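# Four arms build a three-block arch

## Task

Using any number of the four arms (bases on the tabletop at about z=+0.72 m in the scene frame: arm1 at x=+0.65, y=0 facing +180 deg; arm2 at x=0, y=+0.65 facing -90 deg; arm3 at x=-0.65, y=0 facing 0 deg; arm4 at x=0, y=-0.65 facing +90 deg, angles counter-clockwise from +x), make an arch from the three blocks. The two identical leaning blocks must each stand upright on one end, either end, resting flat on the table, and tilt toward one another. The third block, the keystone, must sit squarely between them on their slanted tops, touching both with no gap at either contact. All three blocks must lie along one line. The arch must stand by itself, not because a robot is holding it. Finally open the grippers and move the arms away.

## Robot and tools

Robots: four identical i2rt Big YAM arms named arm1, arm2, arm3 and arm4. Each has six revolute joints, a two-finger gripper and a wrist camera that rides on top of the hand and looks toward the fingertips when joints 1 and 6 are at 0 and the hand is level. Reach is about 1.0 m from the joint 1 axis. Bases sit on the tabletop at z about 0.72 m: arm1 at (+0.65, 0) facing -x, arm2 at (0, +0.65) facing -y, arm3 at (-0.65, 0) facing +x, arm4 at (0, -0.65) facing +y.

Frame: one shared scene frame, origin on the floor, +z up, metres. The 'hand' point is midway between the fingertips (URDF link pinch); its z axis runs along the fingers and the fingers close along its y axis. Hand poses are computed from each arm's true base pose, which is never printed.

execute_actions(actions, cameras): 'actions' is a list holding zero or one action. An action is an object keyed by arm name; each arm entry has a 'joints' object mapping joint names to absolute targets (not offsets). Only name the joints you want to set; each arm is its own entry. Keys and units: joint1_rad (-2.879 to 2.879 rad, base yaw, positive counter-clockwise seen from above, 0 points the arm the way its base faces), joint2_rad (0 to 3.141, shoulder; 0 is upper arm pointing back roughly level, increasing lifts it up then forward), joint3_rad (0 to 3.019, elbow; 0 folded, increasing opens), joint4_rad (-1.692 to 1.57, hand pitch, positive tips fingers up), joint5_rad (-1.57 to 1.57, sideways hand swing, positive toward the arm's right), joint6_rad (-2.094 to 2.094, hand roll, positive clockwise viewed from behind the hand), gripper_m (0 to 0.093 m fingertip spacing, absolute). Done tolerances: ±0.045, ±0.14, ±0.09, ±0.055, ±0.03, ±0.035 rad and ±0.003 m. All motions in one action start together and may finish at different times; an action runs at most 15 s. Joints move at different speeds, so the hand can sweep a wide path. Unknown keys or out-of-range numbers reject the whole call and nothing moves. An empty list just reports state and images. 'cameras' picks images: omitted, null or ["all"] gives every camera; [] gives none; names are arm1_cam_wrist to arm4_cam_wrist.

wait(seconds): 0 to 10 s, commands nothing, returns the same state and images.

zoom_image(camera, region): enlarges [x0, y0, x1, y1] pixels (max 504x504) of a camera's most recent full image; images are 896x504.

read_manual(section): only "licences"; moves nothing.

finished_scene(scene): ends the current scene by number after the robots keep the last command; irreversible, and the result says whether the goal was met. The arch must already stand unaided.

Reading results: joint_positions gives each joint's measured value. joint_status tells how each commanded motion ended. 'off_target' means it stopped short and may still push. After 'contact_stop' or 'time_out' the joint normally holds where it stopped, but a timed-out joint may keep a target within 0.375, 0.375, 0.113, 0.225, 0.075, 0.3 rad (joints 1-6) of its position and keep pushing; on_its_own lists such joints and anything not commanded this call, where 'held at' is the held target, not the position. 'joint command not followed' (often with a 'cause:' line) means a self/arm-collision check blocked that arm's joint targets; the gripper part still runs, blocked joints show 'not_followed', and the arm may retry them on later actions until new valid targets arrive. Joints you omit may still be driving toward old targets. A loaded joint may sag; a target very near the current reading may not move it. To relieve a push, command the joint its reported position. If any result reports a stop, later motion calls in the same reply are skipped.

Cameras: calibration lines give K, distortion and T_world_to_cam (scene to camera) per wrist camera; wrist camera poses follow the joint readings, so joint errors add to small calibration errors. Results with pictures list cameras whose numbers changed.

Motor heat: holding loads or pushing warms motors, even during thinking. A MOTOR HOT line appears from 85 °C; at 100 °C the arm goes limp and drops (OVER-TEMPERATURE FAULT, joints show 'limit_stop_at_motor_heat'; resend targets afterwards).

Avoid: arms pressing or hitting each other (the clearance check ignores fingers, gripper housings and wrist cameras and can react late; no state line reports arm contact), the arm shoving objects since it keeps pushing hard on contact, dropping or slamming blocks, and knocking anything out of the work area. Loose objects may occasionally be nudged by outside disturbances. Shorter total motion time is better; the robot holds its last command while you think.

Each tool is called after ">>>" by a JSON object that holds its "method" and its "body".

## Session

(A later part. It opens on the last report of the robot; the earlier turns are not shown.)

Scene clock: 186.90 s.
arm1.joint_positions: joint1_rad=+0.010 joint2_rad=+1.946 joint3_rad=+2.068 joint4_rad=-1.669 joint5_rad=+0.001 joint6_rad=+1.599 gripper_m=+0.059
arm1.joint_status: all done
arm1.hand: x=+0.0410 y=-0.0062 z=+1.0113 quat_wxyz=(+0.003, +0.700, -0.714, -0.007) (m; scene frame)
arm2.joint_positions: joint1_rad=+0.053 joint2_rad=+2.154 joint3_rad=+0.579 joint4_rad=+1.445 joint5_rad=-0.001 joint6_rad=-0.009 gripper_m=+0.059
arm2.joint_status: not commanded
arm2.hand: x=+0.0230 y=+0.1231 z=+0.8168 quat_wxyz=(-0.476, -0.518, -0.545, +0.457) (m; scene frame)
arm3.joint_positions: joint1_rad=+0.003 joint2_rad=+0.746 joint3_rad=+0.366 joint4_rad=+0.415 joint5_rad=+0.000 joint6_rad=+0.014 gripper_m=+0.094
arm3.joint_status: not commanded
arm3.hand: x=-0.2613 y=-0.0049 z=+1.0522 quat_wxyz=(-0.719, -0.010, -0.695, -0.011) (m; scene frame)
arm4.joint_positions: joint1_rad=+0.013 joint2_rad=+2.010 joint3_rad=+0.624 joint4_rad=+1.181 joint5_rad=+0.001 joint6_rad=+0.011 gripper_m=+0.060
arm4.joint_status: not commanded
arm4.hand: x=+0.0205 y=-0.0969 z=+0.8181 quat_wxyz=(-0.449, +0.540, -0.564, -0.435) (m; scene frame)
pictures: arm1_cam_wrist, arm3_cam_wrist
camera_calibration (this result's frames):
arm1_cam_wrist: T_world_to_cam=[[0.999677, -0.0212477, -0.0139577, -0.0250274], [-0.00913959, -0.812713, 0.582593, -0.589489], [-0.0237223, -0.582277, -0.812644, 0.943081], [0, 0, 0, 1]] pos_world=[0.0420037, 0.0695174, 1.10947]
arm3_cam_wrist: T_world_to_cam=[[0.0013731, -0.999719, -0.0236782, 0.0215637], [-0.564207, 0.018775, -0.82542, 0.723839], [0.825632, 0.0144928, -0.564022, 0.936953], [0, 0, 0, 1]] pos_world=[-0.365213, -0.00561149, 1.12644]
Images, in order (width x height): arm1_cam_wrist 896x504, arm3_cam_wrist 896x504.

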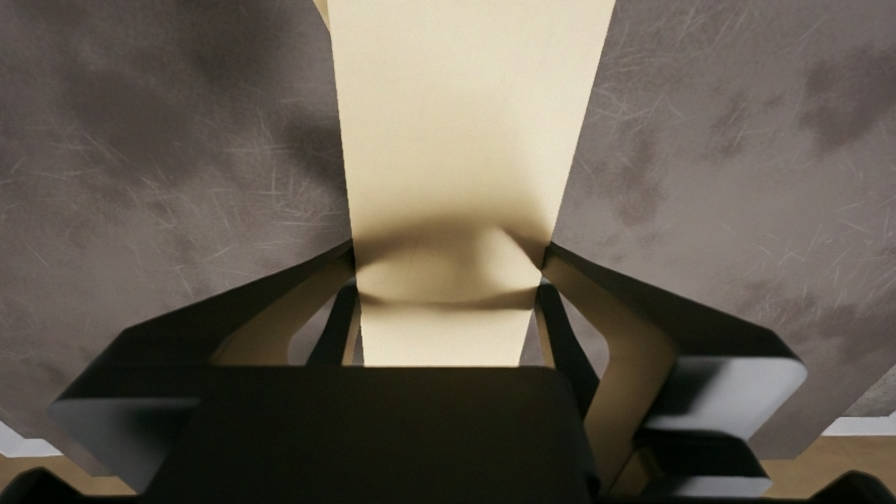

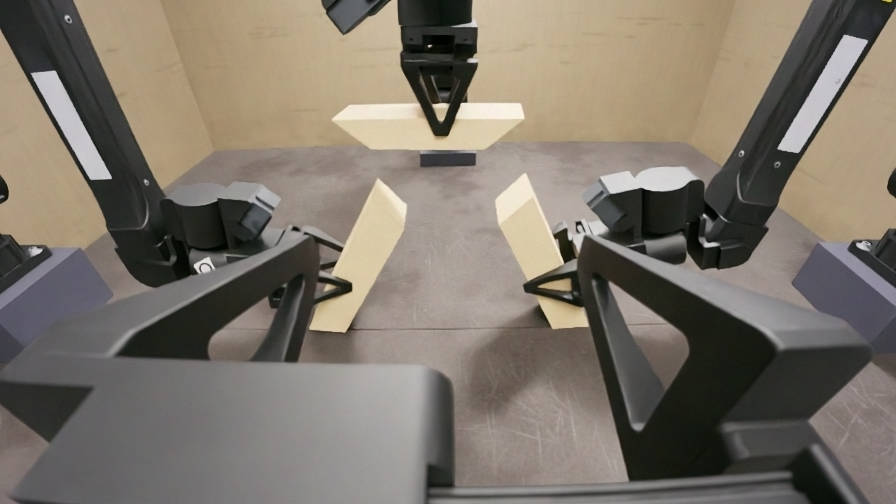

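>>> {"method": "execute_actions", "body": {"actions": [{"arm1":{"joints":{"joint1_rad":0.055,"joint2_rad":1.985,"joint3_rad":2.08,"joint6_rad":1.62}}}], "cameras": ["arm3_cam_wrist","arm1_cam_wrist"]}}

Scene clock: 188.33 s.
arm1.joint_positions: joint1_rad=+0.058 joint2_rad=+1.981 joint3_rad=+2.068 joint4_rad=-1.669 joint5_rad=+0.000 joint6_rad=+1.604 gripper_m=+0.059
arm1.joint_status: all done
arm1.hand: x=+0.0381 y=-0.0361 z=+0.9903 quat_wxyz=(-0.009, +0.716, -0.698, +0.006) (m; scene frame)
arm2.joint_positions: joint1_rad=+0.053 joint2_rad=+2.154 joint3_rad=+0.579 joint4_rad=+1.445 joint5_rad=-0.001 joint6_rad=-0.009 gripper_m=+0.059
arm2.joint_status: not commanded
arm2.hand: x=+0.0230 y=+0.1231 z=+0.8168 quat_wxyz=(-0.476, -0.518, -0.545, +0.457) (m; scene frame)
arm3.joint_positions: joint1_rad=+0.003 joint2_rad=+0.746 joint3_rad=+0.366 joint4_rad=+0.415 joint5_rad=+0.000 joint6_rad=+0.014 gripper_m=+0.094
arm3.joint_status: not commanded
arm3.hand: x=-0.2613 y=-0.0049 z=+1.0522 quat_wxyz=(-0.719, -0.010, -0.695, -0.011) (m; scene frame)
arm4.joint_positions: joint1_rad=+0.013 joint2_rad=+2.010 joint3_rad=+0.624 joint4_rad=+1.181 joint5_rad=+0.001 joint6_rad=+0.011 gripper_m=+0.060
arm4.joint_status: not commanded
arm4.hand: x=+0.0205 y=-0.0969 z=+0.8181 quat_wxyz=(-0.449, +0.540, -0.564, -0.435) (m; scene frame)
pictures: arm1_cam_wrist, arm3_cam_wrist
camera_calibration (this result's frames):
arm1_cam_wrist: T_world_to_cam=[[0.999503, 0.022842, 0.0217143, -0.0566851], [0.00591953, -0.81279, 0.582527, -0.60213], [0.0309552, -0.582109, -0.812521, 0.906247], [0, 0, 0, 1]] pos_world=[0.0321682, 0.0394248, 1.08833]
arm3_cam_wrist: T_world_to_cam=[[0.0013731, -0.999719, -0.0236782, 0.0215637], [-0.564207, 0.018775, -0.82542, 0.723839], [0.825632, 0.0144928, -0.564022, 0.936953], [0, 0, 0, 1]] pos_world=[-0.365213, -0.00561149, 1.12644]
Images, in order (width x height): arm1_cam_wrist 896x504, arm3_cam_wrist 896x504.

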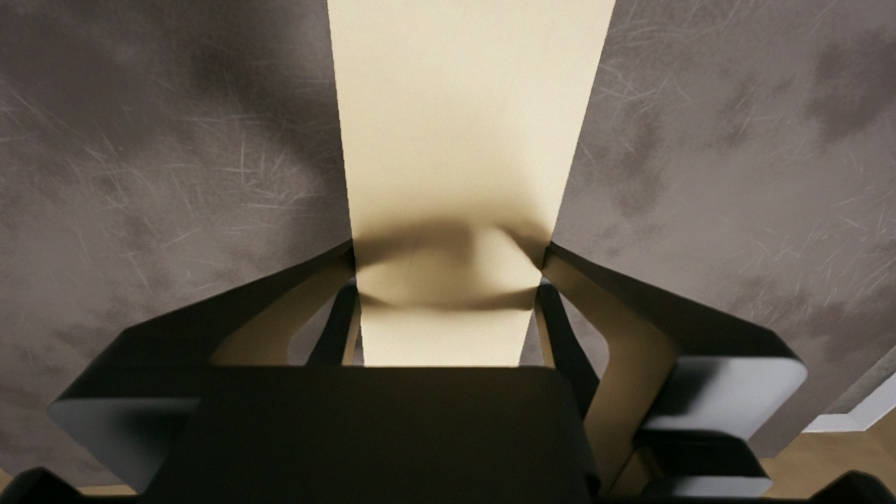

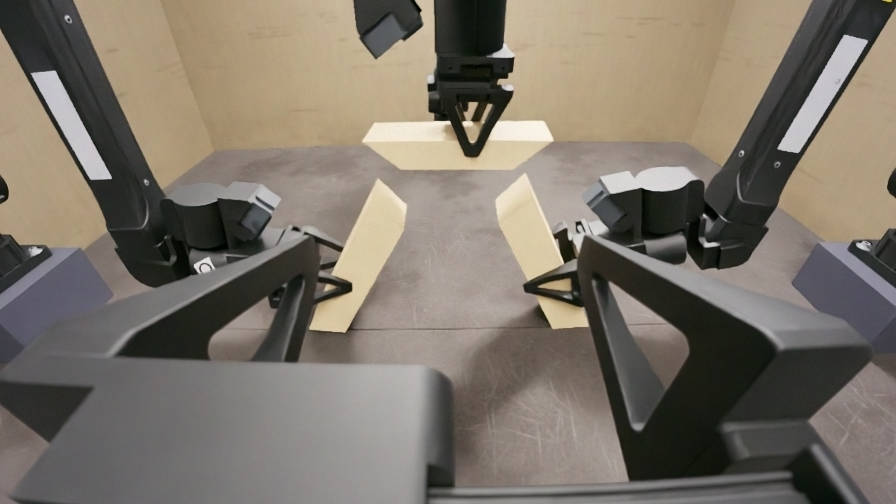

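>>> {"method": "execute_actions", "body": {"actions": [{"arm1":{"joints":{"joint1_rad":0.035,"joint2_rad":1.995,"joint3_rad":2.015,"joint4_rad":-1.6}}}], "cameras": ["arm3_cam_wrist"]}}

>>> {"method": "zoom_image", "body": {"camera": "arm3_cam_wrist", "region": [300,100,620,370]}}

Scene clock: 189.63 s.
arm1.joint_positions: joint1_rad=+0.040 joint2_rad=+1.993 joint3_rad=+2.015 joint4_rad=-1.616 joint5_rad=+0.000 joint6_rad=+1.604 gripper_m=+0.059
arm1.joint_status: all done
arm1.hand: x=+0.0354 y=-0.0247 z=+0.9637 quat_wxyz=(-0.013, +0.709, -0.705, +0.009) (m; scene frame)
arm2.joint_positions: joint1_rad=+0.053 joint2_rad=+2.154 joint3_rad=+0.579 joint4_rad=+1.445 joint5_rad=-0.001 joint6_rad=-0.009 gripper_m=+0.059
arm2.joint_status: not commanded
arm2.hand: x=+0.0230 y=+0.1231 z=+0.8168 quat_wxyz=(-0.476, -0.518, -0.545, +0.457) (m; scene frame)
arm3.joint_positions: joint1_rad=+0.003 joint2_rad=+0.746 joint3_rad=+0.366 joint4_rad=+0.415 joint5_rad=+0.000 joint6_rad=+0.014 gripper_m=+0.094
arm3.joint_status: not commanded
arm3.hand: x=-0.2613 y=-0.0049 z=+1.0522 quat_wxyz=(-0.719, -0.010, -0.695, -0.011) (m; scene frame)
arm4.joint_positions: joint1_rad=+0.013 joint2_rad=+2.010 joint3_rad=+0.624 joint4_rad=+1.181 joint5_rad=+0.001 joint6_rad=+0.011 gripper_m=+0.060
arm4.joint_status: not commanded
arm4.hand: x=+0.0205 y=-0.0969 z=+0.8181 quat_wxyz=(-0.449, +0.540, -0.564, -0.435) (m; scene frame)
pictures: arm3_cam_wrist
camera_calibration (this result's frames):
arm3_cam_wrist: T_world_to_cam=[[0.0013731, -0.999719, -0.0236782, 0.0215637], [-0.564207, 0.018775, -0.82542, 0.723839], [0.825632, 0.0144928, -0.564022, 0.936953], [0, 0, 0, 1]] pos_world=[-0.365213, -0.00561149, 1.12644]
Images, in order (width x height): arm3_cam_wrist 896x504.

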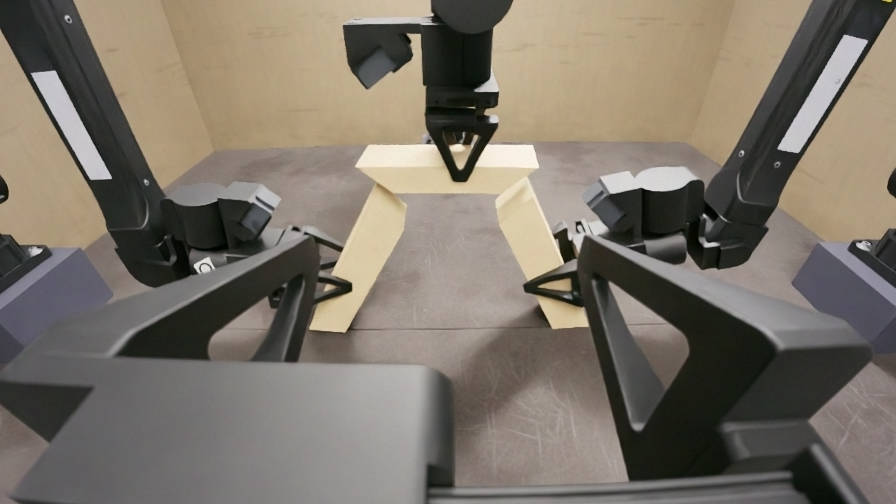

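Region (300, 100, 620, 370) of arm3_cam_wrist's 896x504 image, scaled by 1.575, with more detail than that image has; it fills the top 425 rows of this view, and the rest is white.

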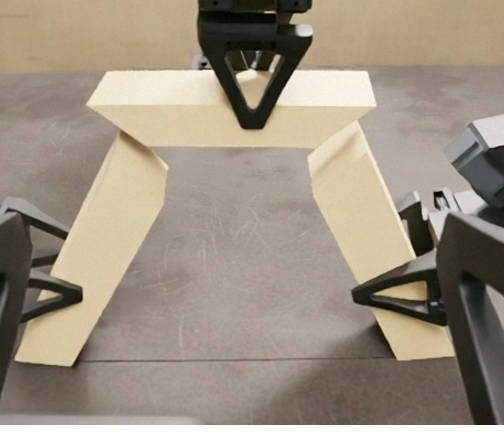

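>>> {"method": "execute_actions", "body": {"actions": [{"arm1":{"joints":{"joint2_rad":2.015,"joint3_rad":2.0,"joint4_rad":-1.56}}}], "cameras": ["arm3_cam_wrist","arm1_cam_wrist"]}}

>>> {"method": "zoom_image", "body": {"camera": "arm3_cam_wrist", "region": [300,100,620,370]}}

Scene clock: 190.83 s.
arm1.joint_positions: joint1_rad=+0.040 joint2_rad=+2.005 joint3_rad=+2.003 joint4_rad=-1.577 joint5_rad=+0.000 joint6_rad=+1.604 gripper_m=+0.059
arm1.joint_status: all done
arm1.hand: x=+0.0279 y=-0.0249 z=+0.9511 quat_wxyz=(-0.008, +0.709, -0.705, +0.004) (m; scene frame)
arm2.joint_positions: joint1_rad=+0.053 joint2_rad=+2.154 joint3_rad=+0.579 joint4_rad=+1.445 joint5_rad=-0.001 joint6_rad=-0.009 gripper_m=+0.059
arm2.joint_status: not commanded
arm2.hand: x=+0.0230 y=+0.1231 z=+0.8168 quat_wxyz=(-0.476, -0.518, -0.545, +0.457) (m; scene frame)
arm3.joint_positions: joint1_rad=+0.003 joint2_rad=+0.746 joint3_rad=+0.366 joint4_rad=+0.415 joint5_rad=+0.000 joint6_rad=+0.014 gripper_m=+0.094
arm3.joint_status: not commanded
arm3.hand: x=-0.2613 y=-0.0049 z=+1.0522 quat_wxyz=(-0.719, -0.010, -0.695, -0.011) (m; scene frame)
arm4.joint_positions: joint1_rad=+0.013 joint2_rad=+2.010 joint3_rad=+0.624 joint4_rad=+1.181 joint5_rad=+0.001 joint6_rad=+0.011 gripper_m=+0.060
arm4.joint_status: not commanded
arm4.hand: x=+0.0205 y=-0.0969 z=+0.8181 quat_wxyz=(-0.449, +0.540, -0.564, -0.435) (m; scene frame)
pictures: arm1_cam_wrist, arm3_cam_wrist
camera_calibration (this result's frames):
arm1_cam_wrist: T_world_to_cam=[[0.999834, 0.00379021, 0.0178211, -0.042695], [-0.00730208, -0.812771, 0.582538, -0.569763], [0.0166924, -0.582572, -0.812608, 0.88172], [0, 0, 0, 1]] pos_world=[0.0238094, 0.0507399, 1.04916]
arm3_cam_wrist: T_world_to_cam=[[0.0013731, -0.999719, -0.0236782, 0.0215637], [-0.564207, 0.018775, -0.82542, 0.723839], [0.825632, 0.0144928, -0.564022, 0.936953], [0, 0, 0, 1]] pos_world=[-0.365213, -0.00561149, 1.12644]
Images, in order (width x height): arm1_cam_wrist 896x504, arm3_cam_wrist 896x504.

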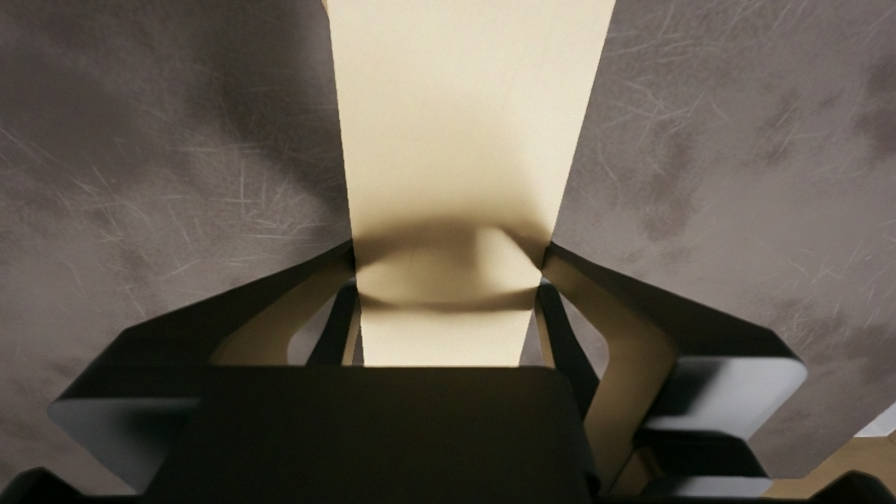

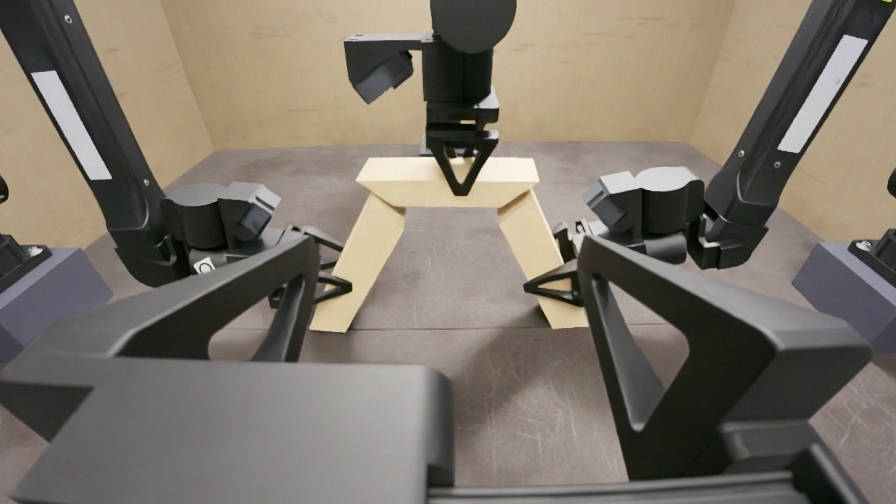

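Region (300, 100, 620, 370) of arm3_cam_wrist's 896x504 image, scaled by 1.575, with more detail than that image has; it fills the top 425 rows of this view, and the rest is white.

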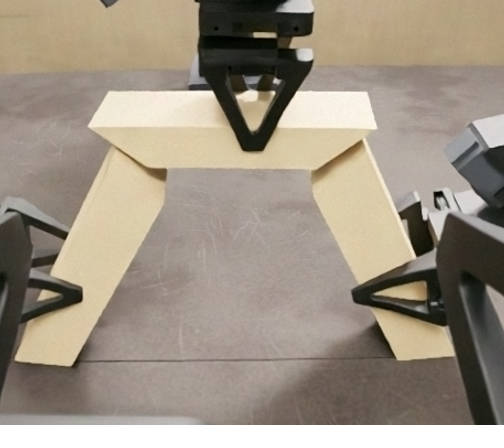

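>>> {"method": "execute_actions", "body": {"actions": [{"arm1":{"joints":{"joint2_rad":2.035,"joint4_rad":-1.53}}}], "cameras": ["arm3_cam_wrist","arm1_cam_wrist","arm2_cam_wrist","arm4_cam_wrist"]}}

>>> {"method": "zoom_image", "body": {"camera": "arm3_cam_wrist", "region": [300,100,620,370]}}

Scene clock: 192.47 s.
arm1.joint_positions: joint1_rad=+0.040 joint2_rad=+2.019 joint3_rad=+2.003 joint4_rad=-1.548 joint5_rad=+0.000 joint6_rad=+1.606 gripper_m=+0.059
arm1.joint_status: all done
arm1.hand: x=+0.0199 y=-0.0253 z=+0.9427 quat_wxyz=(-0.002, +0.709, -0.705, -0.001) (m; scene frame)
arm2.joint_positions: joint1_rad=+0.053 joint2_rad=+2.157 joint3_rad=+0.579 joint4_rad=+1.445 joint5_rad=-0.001 joint6_rad=-0.005 gripper_m=+0.059
arm2.joint_status: not commanded
arm2.hand: x=+0.0230 y=+0.1236 z=+0.8153 quat_wxyz=(-0.476, -0.520, -0.544, +0.455) (m; scene frame)
arm3.joint_positions: joint1_rad=+0.003 joint2_rad=+0.746 joint3_rad=+0.366 joint4_rad=+0.415 joint5_rad=+0.000 joint6_rad=+0.014 gripper_m=+0.094
arm3.joint_status: not commanded
arm3.hand: x=-0.2613 y=-0.0049 z=+1.0522 quat_wxyz=(-0.719, -0.010, -0.695, -0.011) (m; scene frame)
arm4.joint_positions: joint1_rad=+0.013 joint2_rad=+2.010 joint3_rad=+0.624 joint4_rad=+1.181 joint5_rad=+0.001 joint6_rad=+0.011 gripper_m=+0.060
arm4.joint_status: not commanded
arm4.hand: x=+0.0205 y=-0.0969 z=+0.8181 quat_wxyz=(-0.449, +0.540, -0.564, -0.435) (m; scene frame)
pictures: arm1_cam_wrist, arm2_cam_wrist, arm3_cam_wrist, arm4_cam_wrist
camera_calibration (this result's frames):
arm1_cam_wrist: T_world_to_cam=[[0.999993, 0.00271357, 0.00258176, -0.0202882], [0.000697827, -0.8122, 0.583379, -0.566151], [0.00367994, -0.583373, -0.812196, 0.874683], [0, 0, 0, 1]] pos_world=[0.0174644, 0.050494, 1.04075]
arm2_cam_wrist: T_world_to_cam=[[-0.998664, -0.0514052, 0.00519489, 0.028549], [-0.0396921, 0.698948, -0.71407, 0.497848], [0.033076, -0.713323, -0.700055, 0.783336], [0, 0, 0, 1]] pos_world=[0.0223619, 0.21227, 0.903728]
arm3_cam_wrist: T_world_to_cam=[[0.0013731, -0.999719, -0.0236782, 0.0215637], [-0.564207, 0.018775, -0.82542, 0.723839], [0.825632, 0.0144928, -0.564022, 0.936953], [0, 0, 0, 1]] pos_world=[-0.365213, -0.00561149, 1.12644]
arm4_cam_wrist: T_world_to_cam=[[0.999322, -0.0368085, -0.0000766606, -0.0251967], [-0.0278867, -0.755738, -0.65428, 0.466626], [0.0240251, 0.653838, -0.756253, 0.809767], [0, 0, 0, 1]] pos_world=[0.0187375, -0.177737, 0.917691]
Images, in order (width x height): arm1_cam_wrist 896x504, arm2_cam_wrist 896x504, arm3_cam_wrist 896x504, arm4_cam_wrist 896x504.

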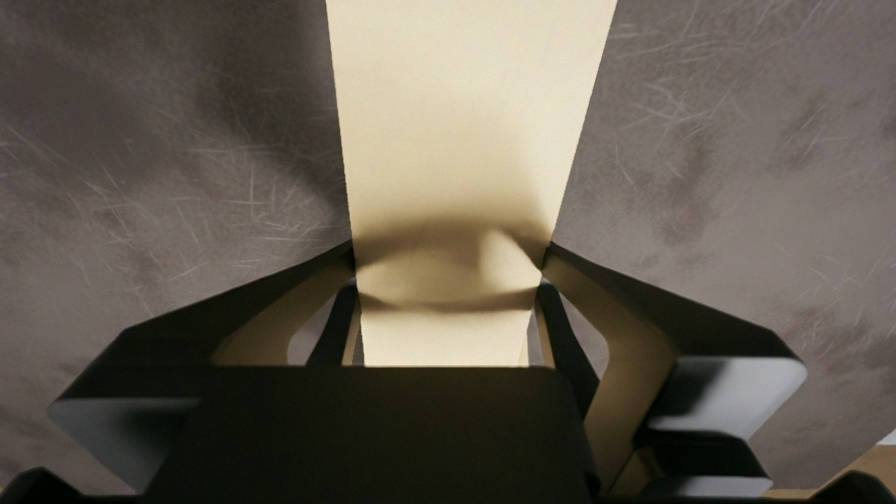

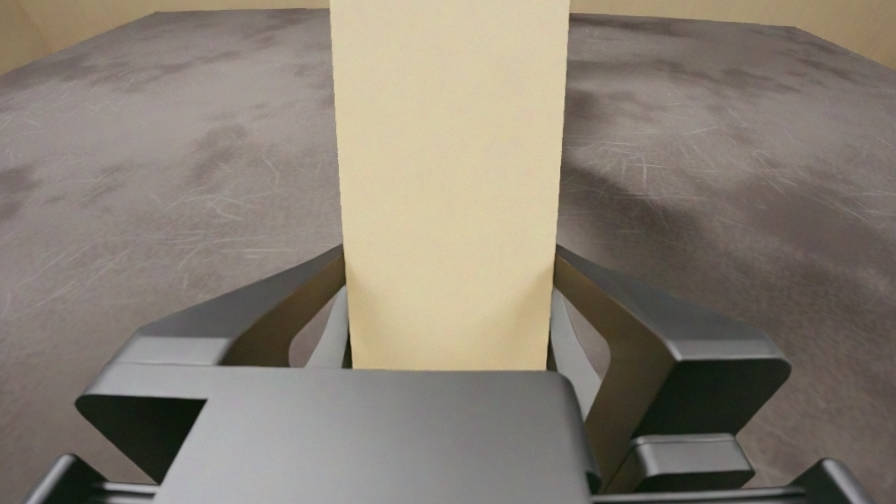

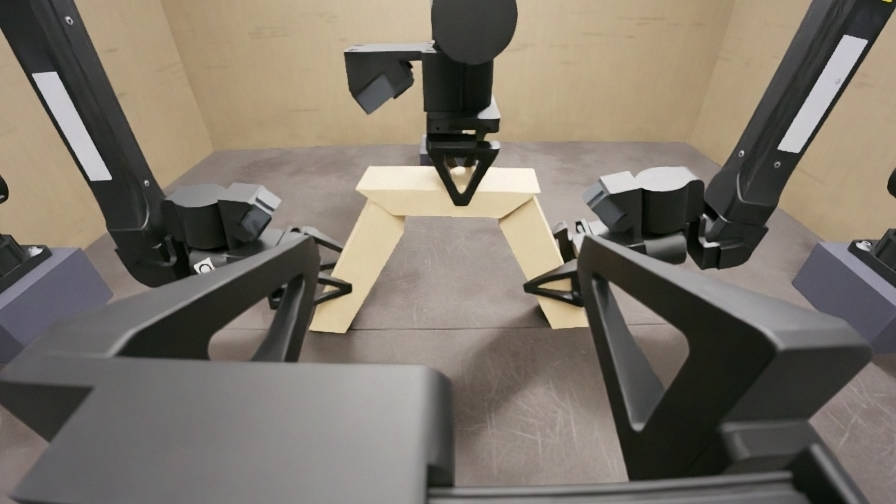

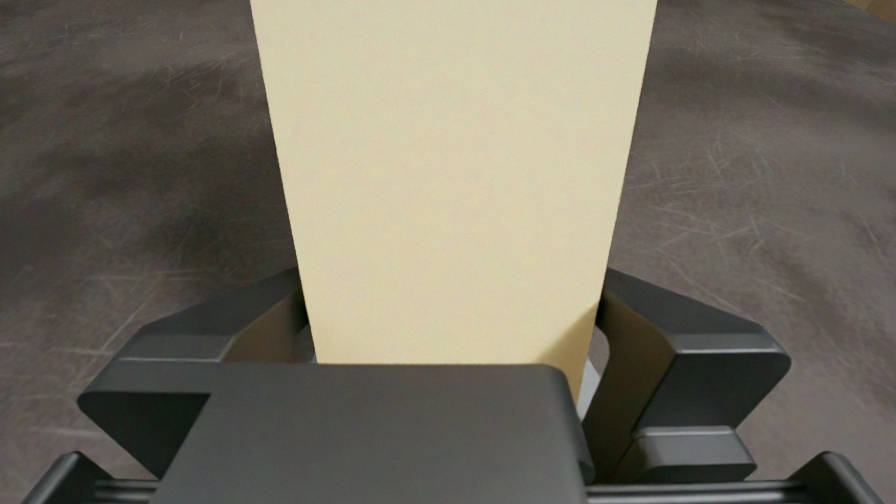

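Region (300, 100, 620, 370) of arm3_cam_wrist's 896x504 image, scaled by 1.575, with more detail than that image has; it fills the top 425 rows of this view, and the rest is white.

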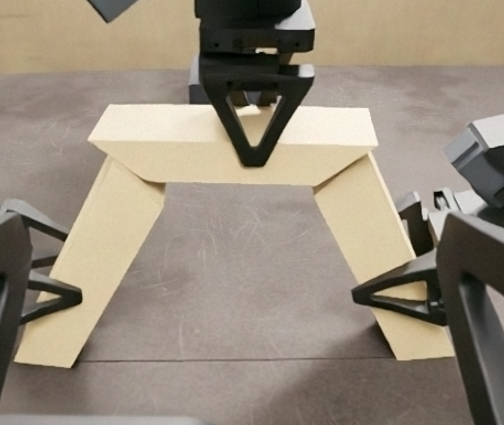

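>>> {"method": "execute_actions", "body": {"actions": [{"arm2":{"joints":{"gripper_m":0.068}},"arm4":{"joints":{"gripper_m":0.068}}}], "cameras": ["arm3_cam_wrist"]}}

>>> {"method": "zoom_image", "body": {"camera": "arm3_cam_wrist", "region": [300,100,620,370]}}

Scene clock: 194.00 s.
arm1.joint_positions: joint1_rad=+0.040 joint2_rad=+2.020 joint3_rad=+2.003 joint4_rad=-1.546 joint5_rad=-0.002 joint6_rad=+1.606 gripper_m=+0.059
arm1.joint_status: not commanded
arm1.hand: x=+0.0196 y=-0.0255 z=+0.9422 quat_wxyz=(-0.001, +0.709, -0.706, +0.000) (m; scene frame)
arm2.joint_positions: joint1_rad=+0.053 joint2_rad=+2.147 joint3_rad=+0.596 joint4_rad=+1.473 joint5_rad=-0.001 joint6_rad=-0.004 gripper_m=+0.068
arm2.joint_status: all done
arm2.hand: x=+0.0233 y=+0.1145 z=+0.8314 quat_wxyz=(-0.491, -0.508, -0.531, +0.469) (m; scene frame)
arm3.joint_positions: joint1_rad=+0.003 joint2_rad=+0.746 joint3_rad=+0.366 joint4_rad=+0.415 joint5_rad=+0.000 joint6_rad=+0.014 gripper_m=+0.094
arm3.joint_status: not commanded
arm3.hand: x=-0.2613 y=-0.0049 z=+1.0522 quat_wxyz=(-0.719, -0.010, -0.695, -0.011) (m; scene frame)
arm4.joint_positions: joint1_rad=+0.013 joint2_rad=+2.010 joint3_rad=+0.638 joint4_rad=+1.201 joint5_rad=+0.001 joint6_rad=+0.011 gripper_m=+0.068
arm4.joint_status: all done
arm4.hand: x=+0.0207 y=-0.0897 z=+0.8275 quat_wxyz=(-0.459, +0.532, -0.556, -0.444) (m; scene frame)
pictures: arm3_cam_wrist
camera_calibration (this result's frames):
arm3_cam_wrist: T_world_to_cam=[[0.0013731, -0.999719, -0.0236782, 0.0215637], [-0.564207, 0.018775, -0.82542, 0.723839], [0.825632, 0.0144928, -0.564022, 0.936953], [0, 0, 0, 1]] pos_world=[-0.365213, -0.00561149, 1.12644]
Images, in order (width x height): arm3_cam_wrist 896x504.

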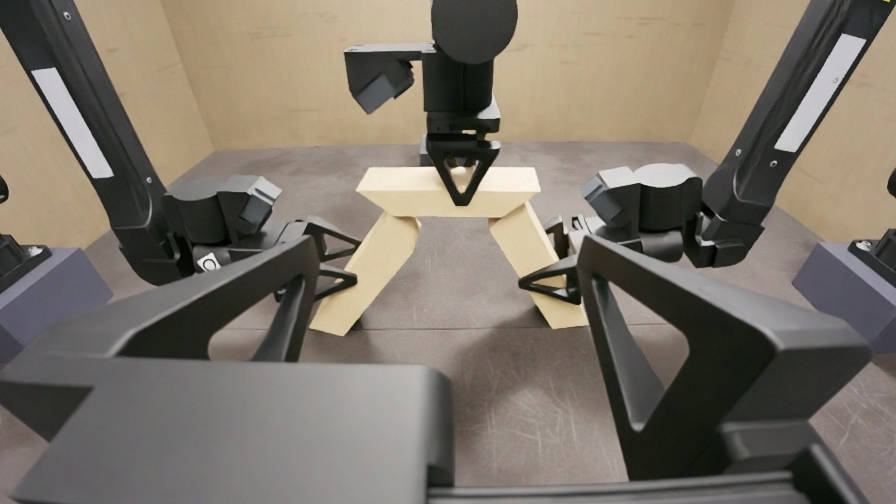

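Region (300, 100, 620, 370) of arm3_cam_wrist's 896x504 image, scaled by 1.575, with more detail than that image has; it fills the top 425 rows of this view, and the rest is white.

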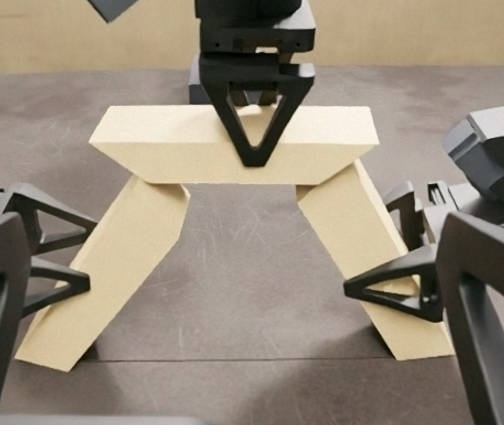

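>>> {"method": "execute_actions", "body": {"actions": [{"arm2":{"joints":{"gripper_m":0.045}},"arm4":{"joints":{"gripper_m":0.045}}}], "cameras": []}}

>>> {"method": "execute_actions", "body": {"actions": [{"arm1":{"joints":{"joint2_rad":1.96,"joint3_rad":2.04,"joint4_rad":-1.62}},"arm2":{"joints":{"joint3_rad":0.55}},"arm4":{"joints":{"joint3_rad":0.605}}}], "cameras": ["arm3_cam_wrist"]}}

>>> {"method": "zoom_image", "body": {"camera": "arm3_cam_wrist", "region": [300,100,620,370]}}

Scene clock: 195.83 s.
arm1.joint_positions: joint1_rad=+0.040 joint2_rad=+2.020 joint3_rad=+2.003 joint4_rad=-1.546 joint5_rad=-0.002 joint6_rad=+1.606 gripper_m=+0.059
arm1.joint_status: not commanded
arm1.hand: x=+0.0196 y=-0.0255 z=+0.9422 quat_wxyz=(-0.001, +0.709, -0.706, +0.000) (m; scene frame)
arm2.joint_positions: joint1_rad=+0.053 joint2_rad=+2.147 joint3_rad=+0.596 joint4_rad=+1.473 joint5_rad=+0.004 joint6_rad=-0.002 gripper_m=+0.059
arm2.joint_status: gripper_m off_target (ended at +0.059, target +0.045)
arm2.hand: x=+0.0222 y=+0.1145 z=+0.8315 quat_wxyz=(-0.490, -0.509, -0.529, +0.470) (m; scene frame)
arm3.joint_positions: joint1_rad=+0.003 joint2_rad=+0.746 joint3_rad=+0.366 joint4_rad=+0.415 joint5_rad=+0.000 joint6_rad=+0.014 gripper_m=+0.094
arm3.joint_status: not commanded
arm3.hand: x=-0.2613 y=-0.0049 z=+1.0522 quat_wxyz=(-0.719, -0.010, -0.695, -0.011) (m; scene frame)
arm4.joint_positions: joint1_rad=+0.013 joint2_rad=+2.010 joint3_rad=+0.638 joint4_rad=+1.202 joint5_rad=+0.000 joint6_rad=+0.011 gripper_m=+0.060
arm4.joint_status: gripper_m off_target (ended at +0.060, target +0.045)
arm4.hand: x=+0.0206 y=-0.0897 z=+0.8276 quat_wxyz=(-0.459, +0.532, -0.555, -0.444) (m; scene frame)
pictures: none
No camera images: the call's "cameras" was empty. Leave "cameras" out to get every camera's image.

Scene clock: 196.73 s.
arm1.joint_positions: joint1_rad=+0.040 joint2_rad=+1.972 joint3_rad=+2.003 joint4_rad=-1.604 joint5_rad=-0.002 joint6_rad=+1.606 gripper_m=+0.059
arm1.joint_status: all done
arm1.hand: x=+0.0370 y=-0.0250 z=+0.9714 quat_wxyz=(-0.005, +0.708, -0.706, +0.003) (m; scene frame)
arm2.joint_positions: joint1_rad=+0.053 joint2_rad=+2.138 joint3_rad=+0.565 joint4_rad=+1.482 joint5_rad=+0.004 joint6_rad=+0.001 gripper_m=+0.059
arm2.joint_status: all done
arm2.hand: x=+0.0217 y=+0.1259 z=+0.8308 quat_wxyz=(-0.487, -0.513, -0.531, +0.466) (m; scene frame)
arm3.joint_positions: joint1_rad=+0.003 joint2_rad=+0.746 joint3_rad=+0.366 joint4_rad=+0.415 joint5_rad=+0.000 joint6_rad=+0.014 gripper_m=+0.094
arm3.joint_status: not commanded
arm3.hand: x=-0.2613 y=-0.0049 z=+1.0522 quat_wxyz=(-0.719, -0.010, -0.695, -0.011) (m; scene frame)
arm4.joint_positions: joint1_rad=+0.013 joint2_rad=+2.007 joint3_rad=+0.622 joint4_rad=+1.212 joint5_rad=+0.000 joint6_rad=+0.011 gripper_m=+0.060
arm4.joint_status: all done
arm4.hand: x=+0.0204 y=-0.0958 z=+0.8266 quat_wxyz=(-0.458, +0.533, -0.556, -0.443) (m; scene frame)
pictures: arm3_cam_wrist
camera_calibration (this result's frames):
arm3_cam_wrist: T_world_to_cam=[[0.0013731, -0.999719, -0.0236782, 0.0215637], [-0.564207, 0.018775, -0.82542, 0.723839], [0.825632, 0.0144928, -0.564022, 0.936953], [0, 0, 0, 1]] pos_world=[-0.365213, -0.00561149, 1.12644]
Images, in order (width x height): arm3_cam_wrist 896x504.

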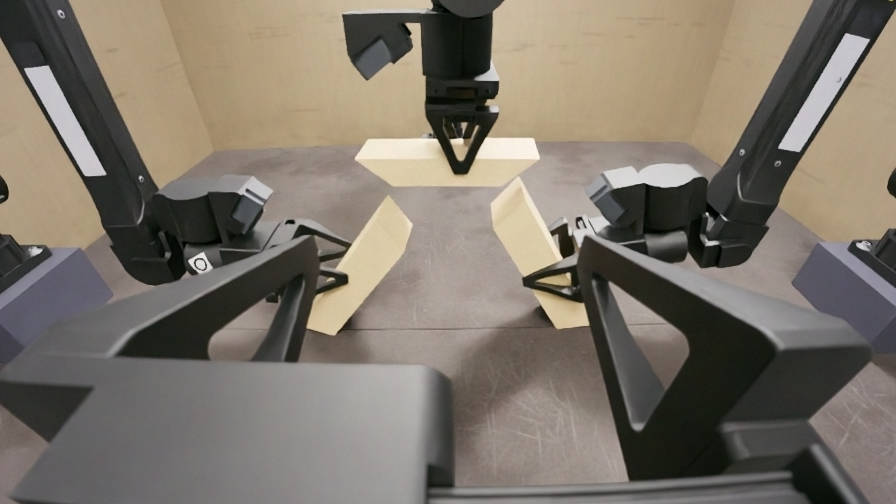

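Region (300, 100, 620, 370) of arm3_cam_wrist's 896x504 image, scaled by 1.575, with more detail than that image has; it fills the top 425 rows of this view, and the rest is white.

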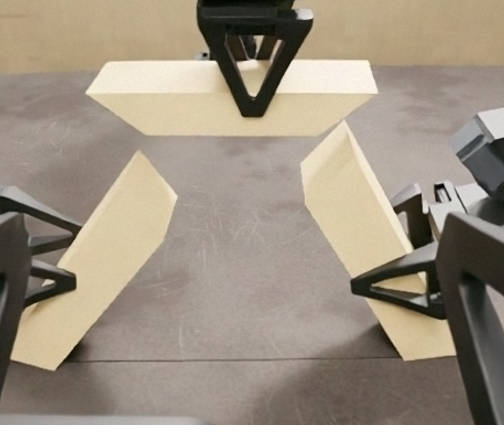

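>>> {"method": "execute_actions", "body": {"actions": [{"arm2":{"joints":{"gripper_m":0.057,"joint2_rad":2.16}},"arm4":{"joints":{"joint4_rad":1.3}}}], "cameras": []}}

>>> {"method": "execute_actions", "body": {"actions": [{"arm2":{"joints":{"joint3_rad":0.5}},"arm4":{"joints":{"joint2_rad":2.02,"joint3_rad":0.59}}}], "cameras": ["arm3_cam_wrist"]}}

>>> {"method": "zoom_image", "body": {"camera": "arm3_cam_wrist", "region": [280,100,640,370]}}

Scene clock: 199.17 s.
arm1.joint_positions: joint1_rad=+0.040 joint2_rad=+1.972 joint3_rad=+2.003 joint4_rad=-1.604 joint5_rad=-0.002 joint6_rad=+1.606 gripper_m=+0.059
arm1.joint_status: not commanded
arm1.hand: x=+0.0370 y=-0.0250 z=+0.9714 quat_wxyz=(-0.005, +0.708, -0.706, +0.003) (m; scene frame)
arm2.joint_positions: joint1_rad=+0.053 joint2_rad=+2.138 joint3_rad=+0.565 joint4_rad=+1.482 joint5_rad=+0.004 joint6_rad=+0.001 gripper_m=+0.059
arm2.joint_status: all done
arm2.hand: x=+0.0217 y=+0.1259 z=+0.8308 quat_wxyz=(-0.487, -0.513, -0.531, +0.466) (m; scene frame)
arm3.joint_positions: joint1_rad=+0.003 joint2_rad=+0.746 joint3_rad=+0.366 joint4_rad=+0.415 joint5_rad=+0.000 joint6_rad=+0.014 gripper_m=+0.094
arm3.joint_status: not commanded
arm3.hand: x=-0.2613 y=-0.0049 z=+1.0522 quat_wxyz=(-0.719, -0.010, -0.695, -0.011) (m; scene frame)
arm4.joint_positions: joint1_rad=+0.013 joint2_rad=+2.007 joint3_rad=+0.599 joint4_rad=+1.256 joint5_rad=+0.000 joint6_rad=+0.011 gripper_m=+0.060
arm4.joint_status: all done
arm4.hand: x=+0.0201 y=-0.1033 z=+0.8305 quat_wxyz=(-0.464, +0.528, -0.551, -0.449) (m; scene frame)
pictures: none
No camera images: the call's "cameras" was empty. Leave "cameras" out to get every camera's image.

Scene clock: 199.80 s.
arm1.joint_positions: joint1_rad=+0.040 joint2_rad=+1.972 joint3_rad=+2.003 joint4_rad=-1.604 joint5_rad=-0.002 joint6_rad=+1.606 gripper_m=+0.059
arm1.joint_status: not commanded
arm1.hand: x=+0.0370 y=-0.0250 z=+0.9714 quat_wxyz=(-0.005, +0.708, -0.706, +0.003) (m; scene frame)
arm2.joint_positions: joint1_rad=+0.053 joint2_rad=+2.137 joint3_rad=+0.533 joint4_rad=+1.508 joint5_rad=+0.004 joint6_rad=+0.001 gripper_m=+0.059
arm2.joint_status: all done
arm2.hand: x=+0.0212 y=+0.1380 z=+0.8299 quat_wxyz=(-0.486, -0.514, -0.533, +0.465) (m; scene frame)
arm3.joint_positions: joint1_rad=+0.003 joint2_rad=+0.746 joint3_rad=+0.366 joint4_rad=+0.415 joint5_rad=+0.000 joint6_rad=+0.014 gripper_m=+0.094
arm3.joint_status: not commanded
arm3.hand: x=-0.2613 y=-0.0049 z=+1.0522 quat_wxyz=(-0.719, -0.010, -0.695, -0.011) (m; scene frame)
arm4.joint_positions: joint1_rad=+0.013 joint2_rad=+2.014 joint3_rad=+0.592 joint4_rad=+1.268 joint5_rad=+0.000 joint6_rad=+0.011 gripper_m=+0.060
arm4.joint_status: all done
arm4.hand: x=+0.0200 y=-0.1065 z=+0.8279 quat_wxyz=(-0.464, +0.529, -0.551, -0.449) (m; scene frame)
pictures: arm3_cam_wrist
camera_calibration (this result's frames):
arm3_cam_wrist: T_world_to_cam=[[0.0013731, -0.999719, -0.0236782, 0.0215637], [-0.564207, 0.018775, -0.82542, 0.723839], [0.825632, 0.0144928, -0.564022, 0.936953], [0, 0, 0, 1]] pos_world=[-0.365213, -0.00561149, 1.12644]
Images, in order (width x height): arm3_cam_wrist 896x504.

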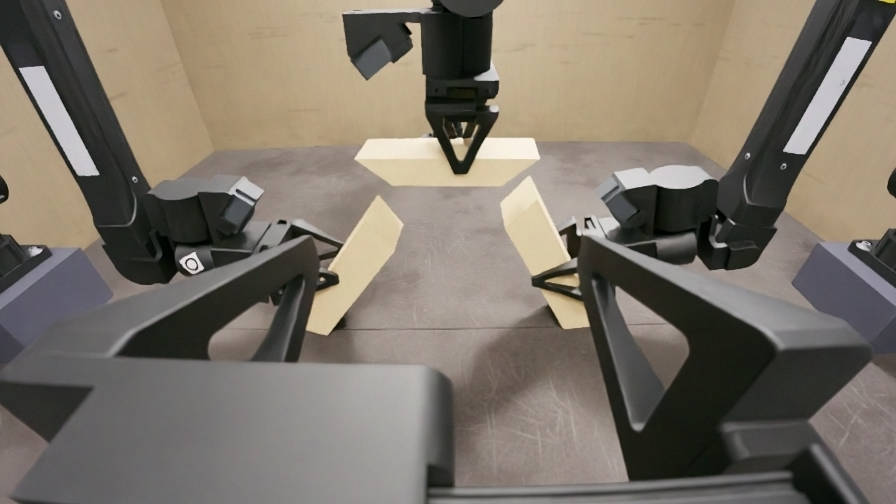

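Region (280, 100, 640, 370) of arm3_cam_wrist's 896x504 image, scaled by 1.400, with more detail than that image has; it fills the top 378 rows of this view, and the rest is white.

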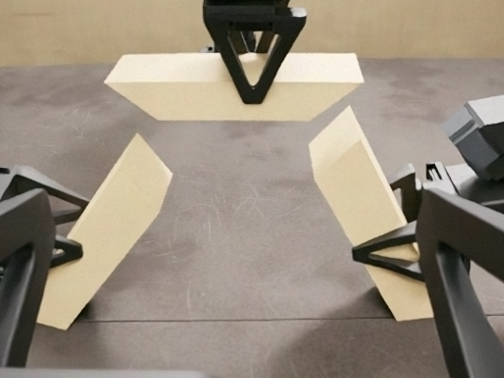

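>>> {"method": "execute_actions", "body": {"actions": [{"arm2":{"joints":{"joint2_rad":2.11,"joint3_rad":0.63}}}], "cameras": []}}

>>> {"method": "execute_actions", "body": {"actions": [{"arm2":{"joints":{"joint2_rad":2.23}}}], "cameras": ["arm3_cam_wrist"]}}

>>> {"method": "execute_actions", "body": {"actions": [{"arm2":{"joints":{"joint3_rad":0.56,"joint2_rad":2.22}}}], "cameras": ["arm3_cam_wrist"]}}

Scene clock: 202.27 s.
arm1.joint_positions: joint1_rad=+0.040 joint2_rad=+1.972 joint3_rad=+2.003 joint4_rad=-1.604 joint5_rad=-0.002 joint6_rad=+1.606 gripper_m=+0.059
arm1.joint_status: not commanded
arm1.hand: x=+0.0370 y=-0.0250 z=+0.9714 quat_wxyz=(-0.005, +0.708, -0.706, +0.003) (m; scene frame)
arm2.joint_positions: joint1_rad=+0.054 joint2_rad=+2.134 joint3_rad=+0.605 joint4_rad=+1.471 joint5_rad=+0.003 joint6_rad=+0.002 gripper_m=+0.059
arm2.joint_status: all done
arm2.hand: x=+0.0230 y=+0.1095 z=+0.8402 quat_wxyz=(-0.496, -0.505, -0.523, +0.474) (m; scene frame)
arm3.joint_positions: joint1_rad=+0.003 joint2_rad=+0.746 joint3_rad=+0.366 joint4_rad=+0.415 joint5_rad=+0.000 joint6_rad=+0.014 gripper_m=+0.094
arm3.joint_status: not commanded
arm3.hand: x=-0.2613 y=-0.0049 z=+1.0522 quat_wxyz=(-0.719, -0.010, -0.695, -0.011) (m; scene frame)
arm4.joint_positions: joint1_rad=+0.013 joint2_rad=+2.014 joint3_rad=+0.592 joint4_rad=+1.268 joint5_rad=+0.000 joint6_rad=+0.011 gripper_m=+0.060
arm4.joint_status: not commanded
arm4.hand: x=+0.0200 y=-0.1065 z=+0.8279 quat_wxyz=(-0.464, +0.529, -0.551, -0.449) (m; scene frame)
pictures: none
No camera images: the call's "cameras" was empty. Leave "cameras" out to get every camera's image.

Scene clock: 203.00 s.
arm1.joint_positions: joint1_rad=+0.040 joint2_rad=+1.972 joint3_rad=+2.003 joint4_rad=-1.604 joint5_rad=-0.002 joint6_rad=+1.606 gripper_m=+0.059
arm1.joint_status: not commanded
arm1.hand: x=+0.0370 y=-0.0250 z=+0.9714 quat_wxyz=(-0.005, +0.708, -0.706, +0.003) (m; scene frame)
arm2.joint_positions: joint1_rad=+0.054 joint2_rad=+2.184 joint3_rad=+0.634 joint4_rad=+1.498 joint5_rad=+0.003 joint6_rad=+0.012 gripper_m=+0.059
arm2.joint_status: all done
arm2.hand: x=+0.0233 y=+0.1036 z=+0.8277 quat_wxyz=(-0.500, -0.507, -0.520, +0.472) (m; scene frame)
arm3.joint_positions: joint1_rad=+0.003 joint2_rad=+0.746 joint3_rad=+0.366 joint4_rad=+0.415 joint5_rad=+0.000 joint6_rad=+0.014 gripper_m=+0.094
arm3.joint_status: not commanded
arm3.hand: x=-0.2613 y=-0.0049 z=+1.0522 quat_wxyz=(-0.719, -0.010, -0.695, -0.011) (m; scene frame)
arm4.joint_positions: joint1_rad=+0.013 joint2_rad=+2.014 joint3_rad=+0.592 joint4_rad=+1.268 joint5_rad=+0.000 joint6_rad=+0.011 gripper_m=+0.060
arm4.joint_status: not commanded
arm4.hand: x=+0.0200 y=-0.1065 z=+0.8279 quat_wxyz=(-0.464, +0.529, -0.551, -0.449) (m; scene frame)
pictures: arm3_cam_wrist
camera_calibration (this result's frames):
arm3_cam_wrist: T_world_to_cam=[[0.0013731, -0.999719, -0.0236782, 0.0215637], [-0.564207, 0.018775, -0.82542, 0.723839], [0.825632, 0.0144928, -0.564022, 0.936953], [0, 0, 0, 1]] pos_world=[-0.365213, -0.00561149, 1.12644]
Images, in order (width x height): arm3_cam_wrist 896x504.

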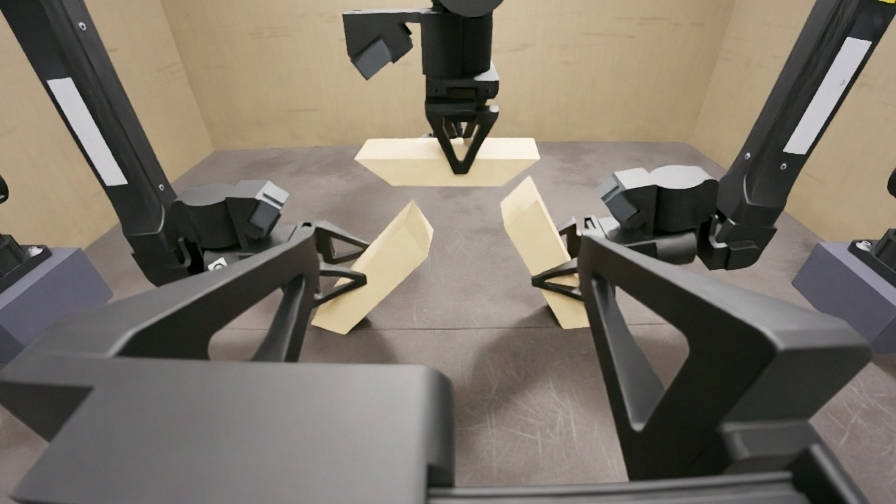

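Scene clock: 203.63 s.
arm1.joint_positions: joint1_rad=+0.040 joint2_rad=+1.972 joint3_rad=+2.003 joint4_rad=-1.604 joint5_rad=-0.002 joint6_rad=+1.606 gripper_m=+0.059
arm1.joint_status: not commanded
arm1.hand: x=+0.0370 y=-0.0250 z=+0.9714 quat_wxyz=(-0.005, +0.708, -0.706, +0.003) (m; scene frame)
arm2.joint_positions: joint1_rad=+0.054 joint2_rad=+2.178 joint3_rad=+0.604 joint4_rad=+1.522 joint5_rad=+0.003 joint6_rad=+0.008 gripper_m=+0.059
arm2.joint_status: all done
arm2.hand: x=+0.0228 y=+0.1144 z=+0.8293 quat_wxyz=(-0.499, -0.506, -0.521, +0.473) (m; scene frame)
arm3.joint_positions: joint1_rad=+0.003 joint2_rad=+0.746 joint3_rad=+0.366 joint4_rad=+0.415 joint5_rad=+0.000 joint6_rad=+0.014 gripper_m=+0.094
arm3.joint_status: not commanded
arm3.hand: x=-0.2613 y=-0.0049 z=+1.0522 quat_wxyz=(-0.719, -0.010, -0.695, -0.011) (m; scene frame)
arm4.joint_positions: joint1_rad=+0.013 joint2_rad=+2.014 joint3_rad=+0.592 joint4_rad=+1.268 joint5_rad=+0.000 joint6_rad=+0.011 gripper_m=+0.060
arm4.joint_status: not commanded
arm4.hand: x=+0.0200 y=-0.1065 z=+0.8279 quat_wxyz=(-0.464, +0.529, -0.551, -0.449) (m; scene frame)
pictures: arm3_cam_wrist
camera_calibration (this result's frames):
arm3_cam_wrist: T_world_to_cam=[[0.0013731, -0.999719, -0.0236782, 0.0215637], [-0.564207, 0.018775, -0.82542, 0.723839], [0.825632, 0.0144928, -0.564022, 0.936953], [0, 0, 0, 1]] pos_world=[-0.365213, -0.00561149, 1.12644]
Images, in order (width x height): arm3_cam_wrist 896x504.

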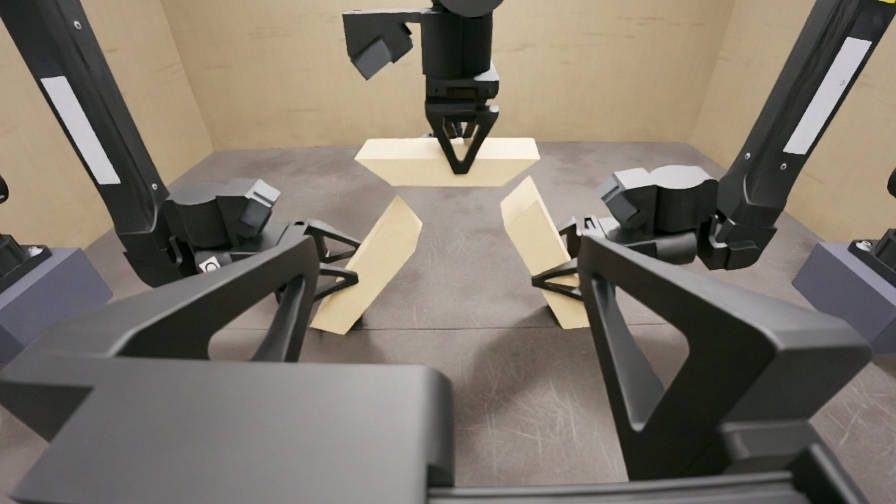

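>>> {"method": "execute_actions", "body": {"actions": [{"arm2":{"joints":{"joint3_rad":0.515}}}], "cameras": ["arm3_cam_wrist"]}}

>>> {"method": "zoom_image", "body": {"camera": "arm3_cam_wrist", "region": [280,100,640,370]}}

Scene clock: 204.93 s.
arm1.joint_positions: joint1_rad=+0.040 joint2_rad=+1.972 joint3_rad=+2.003 joint4_rad=-1.604 joint5_rad=-0.002 joint6_rad=+1.606 gripper_m=+0.059
arm1.joint_status: not commanded
arm1.hand: x=+0.0370 y=-0.0250 z=+0.9714 quat_wxyz=(-0.005, +0.708, -0.706, +0.003) (m; scene frame)
arm2.joint_positions: joint1_rad=+0.054 joint2_rad=+2.168 joint3_rad=+0.569 joint4_rad=+1.532 joint5_rad=+0.003 joint6_rad=+0.007 gripper_m=+0.059
arm2.joint_status: all done
arm2.hand: x=+0.0222 y=+0.1267 z=+0.8289 quat_wxyz=(-0.495, -0.509, -0.524, +0.470) (m; scene frame)
arm3.joint_positions: joint1_rad=+0.003 joint2_rad=+0.746 joint3_rad=+0.366 joint4_rad=+0.415 joint5_rad=+0.000 joint6_rad=+0.014 gripper_m=+0.094
arm3.joint_status: not commanded
arm3.hand: x=-0.2613 y=-0.0049 z=+1.0522 quat_wxyz=(-0.719, -0.010, -0.695, -0.011) (m; scene frame)
arm4.joint_positions: joint1_rad=+0.013 joint2_rad=+2.014 joint3_rad=+0.592 joint4_rad=+1.268 joint5_rad=+0.000 joint6_rad=+0.011 gripper_m=+0.060
arm4.joint_status: not commanded
arm4.hand: x=+0.0200 y=-0.1065 z=+0.8279 quat_wxyz=(-0.464, +0.529, -0.551, -0.449) (m; scene frame)
pictures: arm3_cam_wrist
camera_calibration (this result's frames):
arm3_cam_wrist: T_world_to_cam=[[0.0013731, -0.999719, -0.0236782, 0.0215637], [-0.564207, 0.018775, -0.82542, 0.723839], [0.825632, 0.0144928, -0.564022, 0.936953], [0, 0, 0, 1]] pos_world=[-0.365213, -0.00561149, 1.12644]
Images, in order (width x height): arm3_cam_wrist 896x504.

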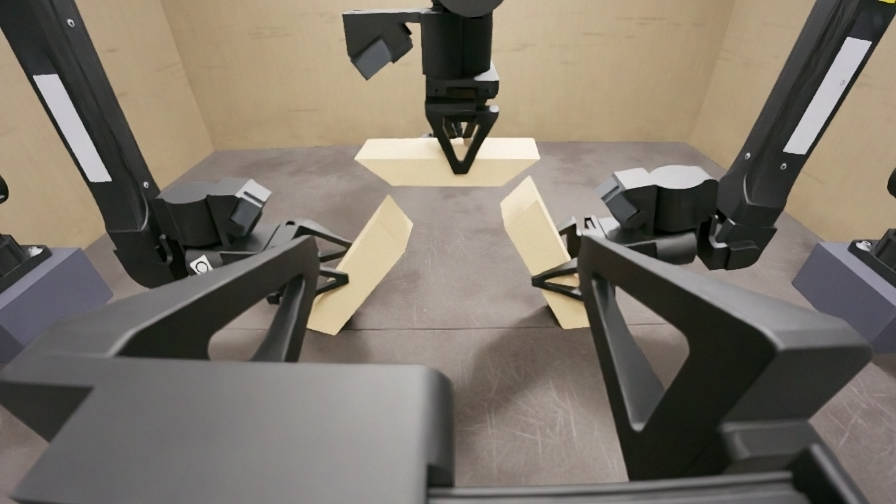

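Region (280, 100, 640, 370) of arm3_cam_wrist's 896x504 image, scaled by 1.400, with more detail than that image has; it fills the top 378 rows of this view, and the rest is white.

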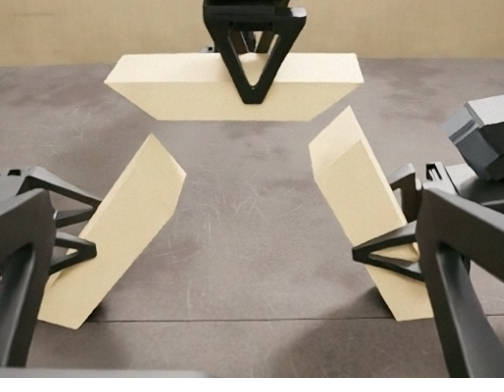

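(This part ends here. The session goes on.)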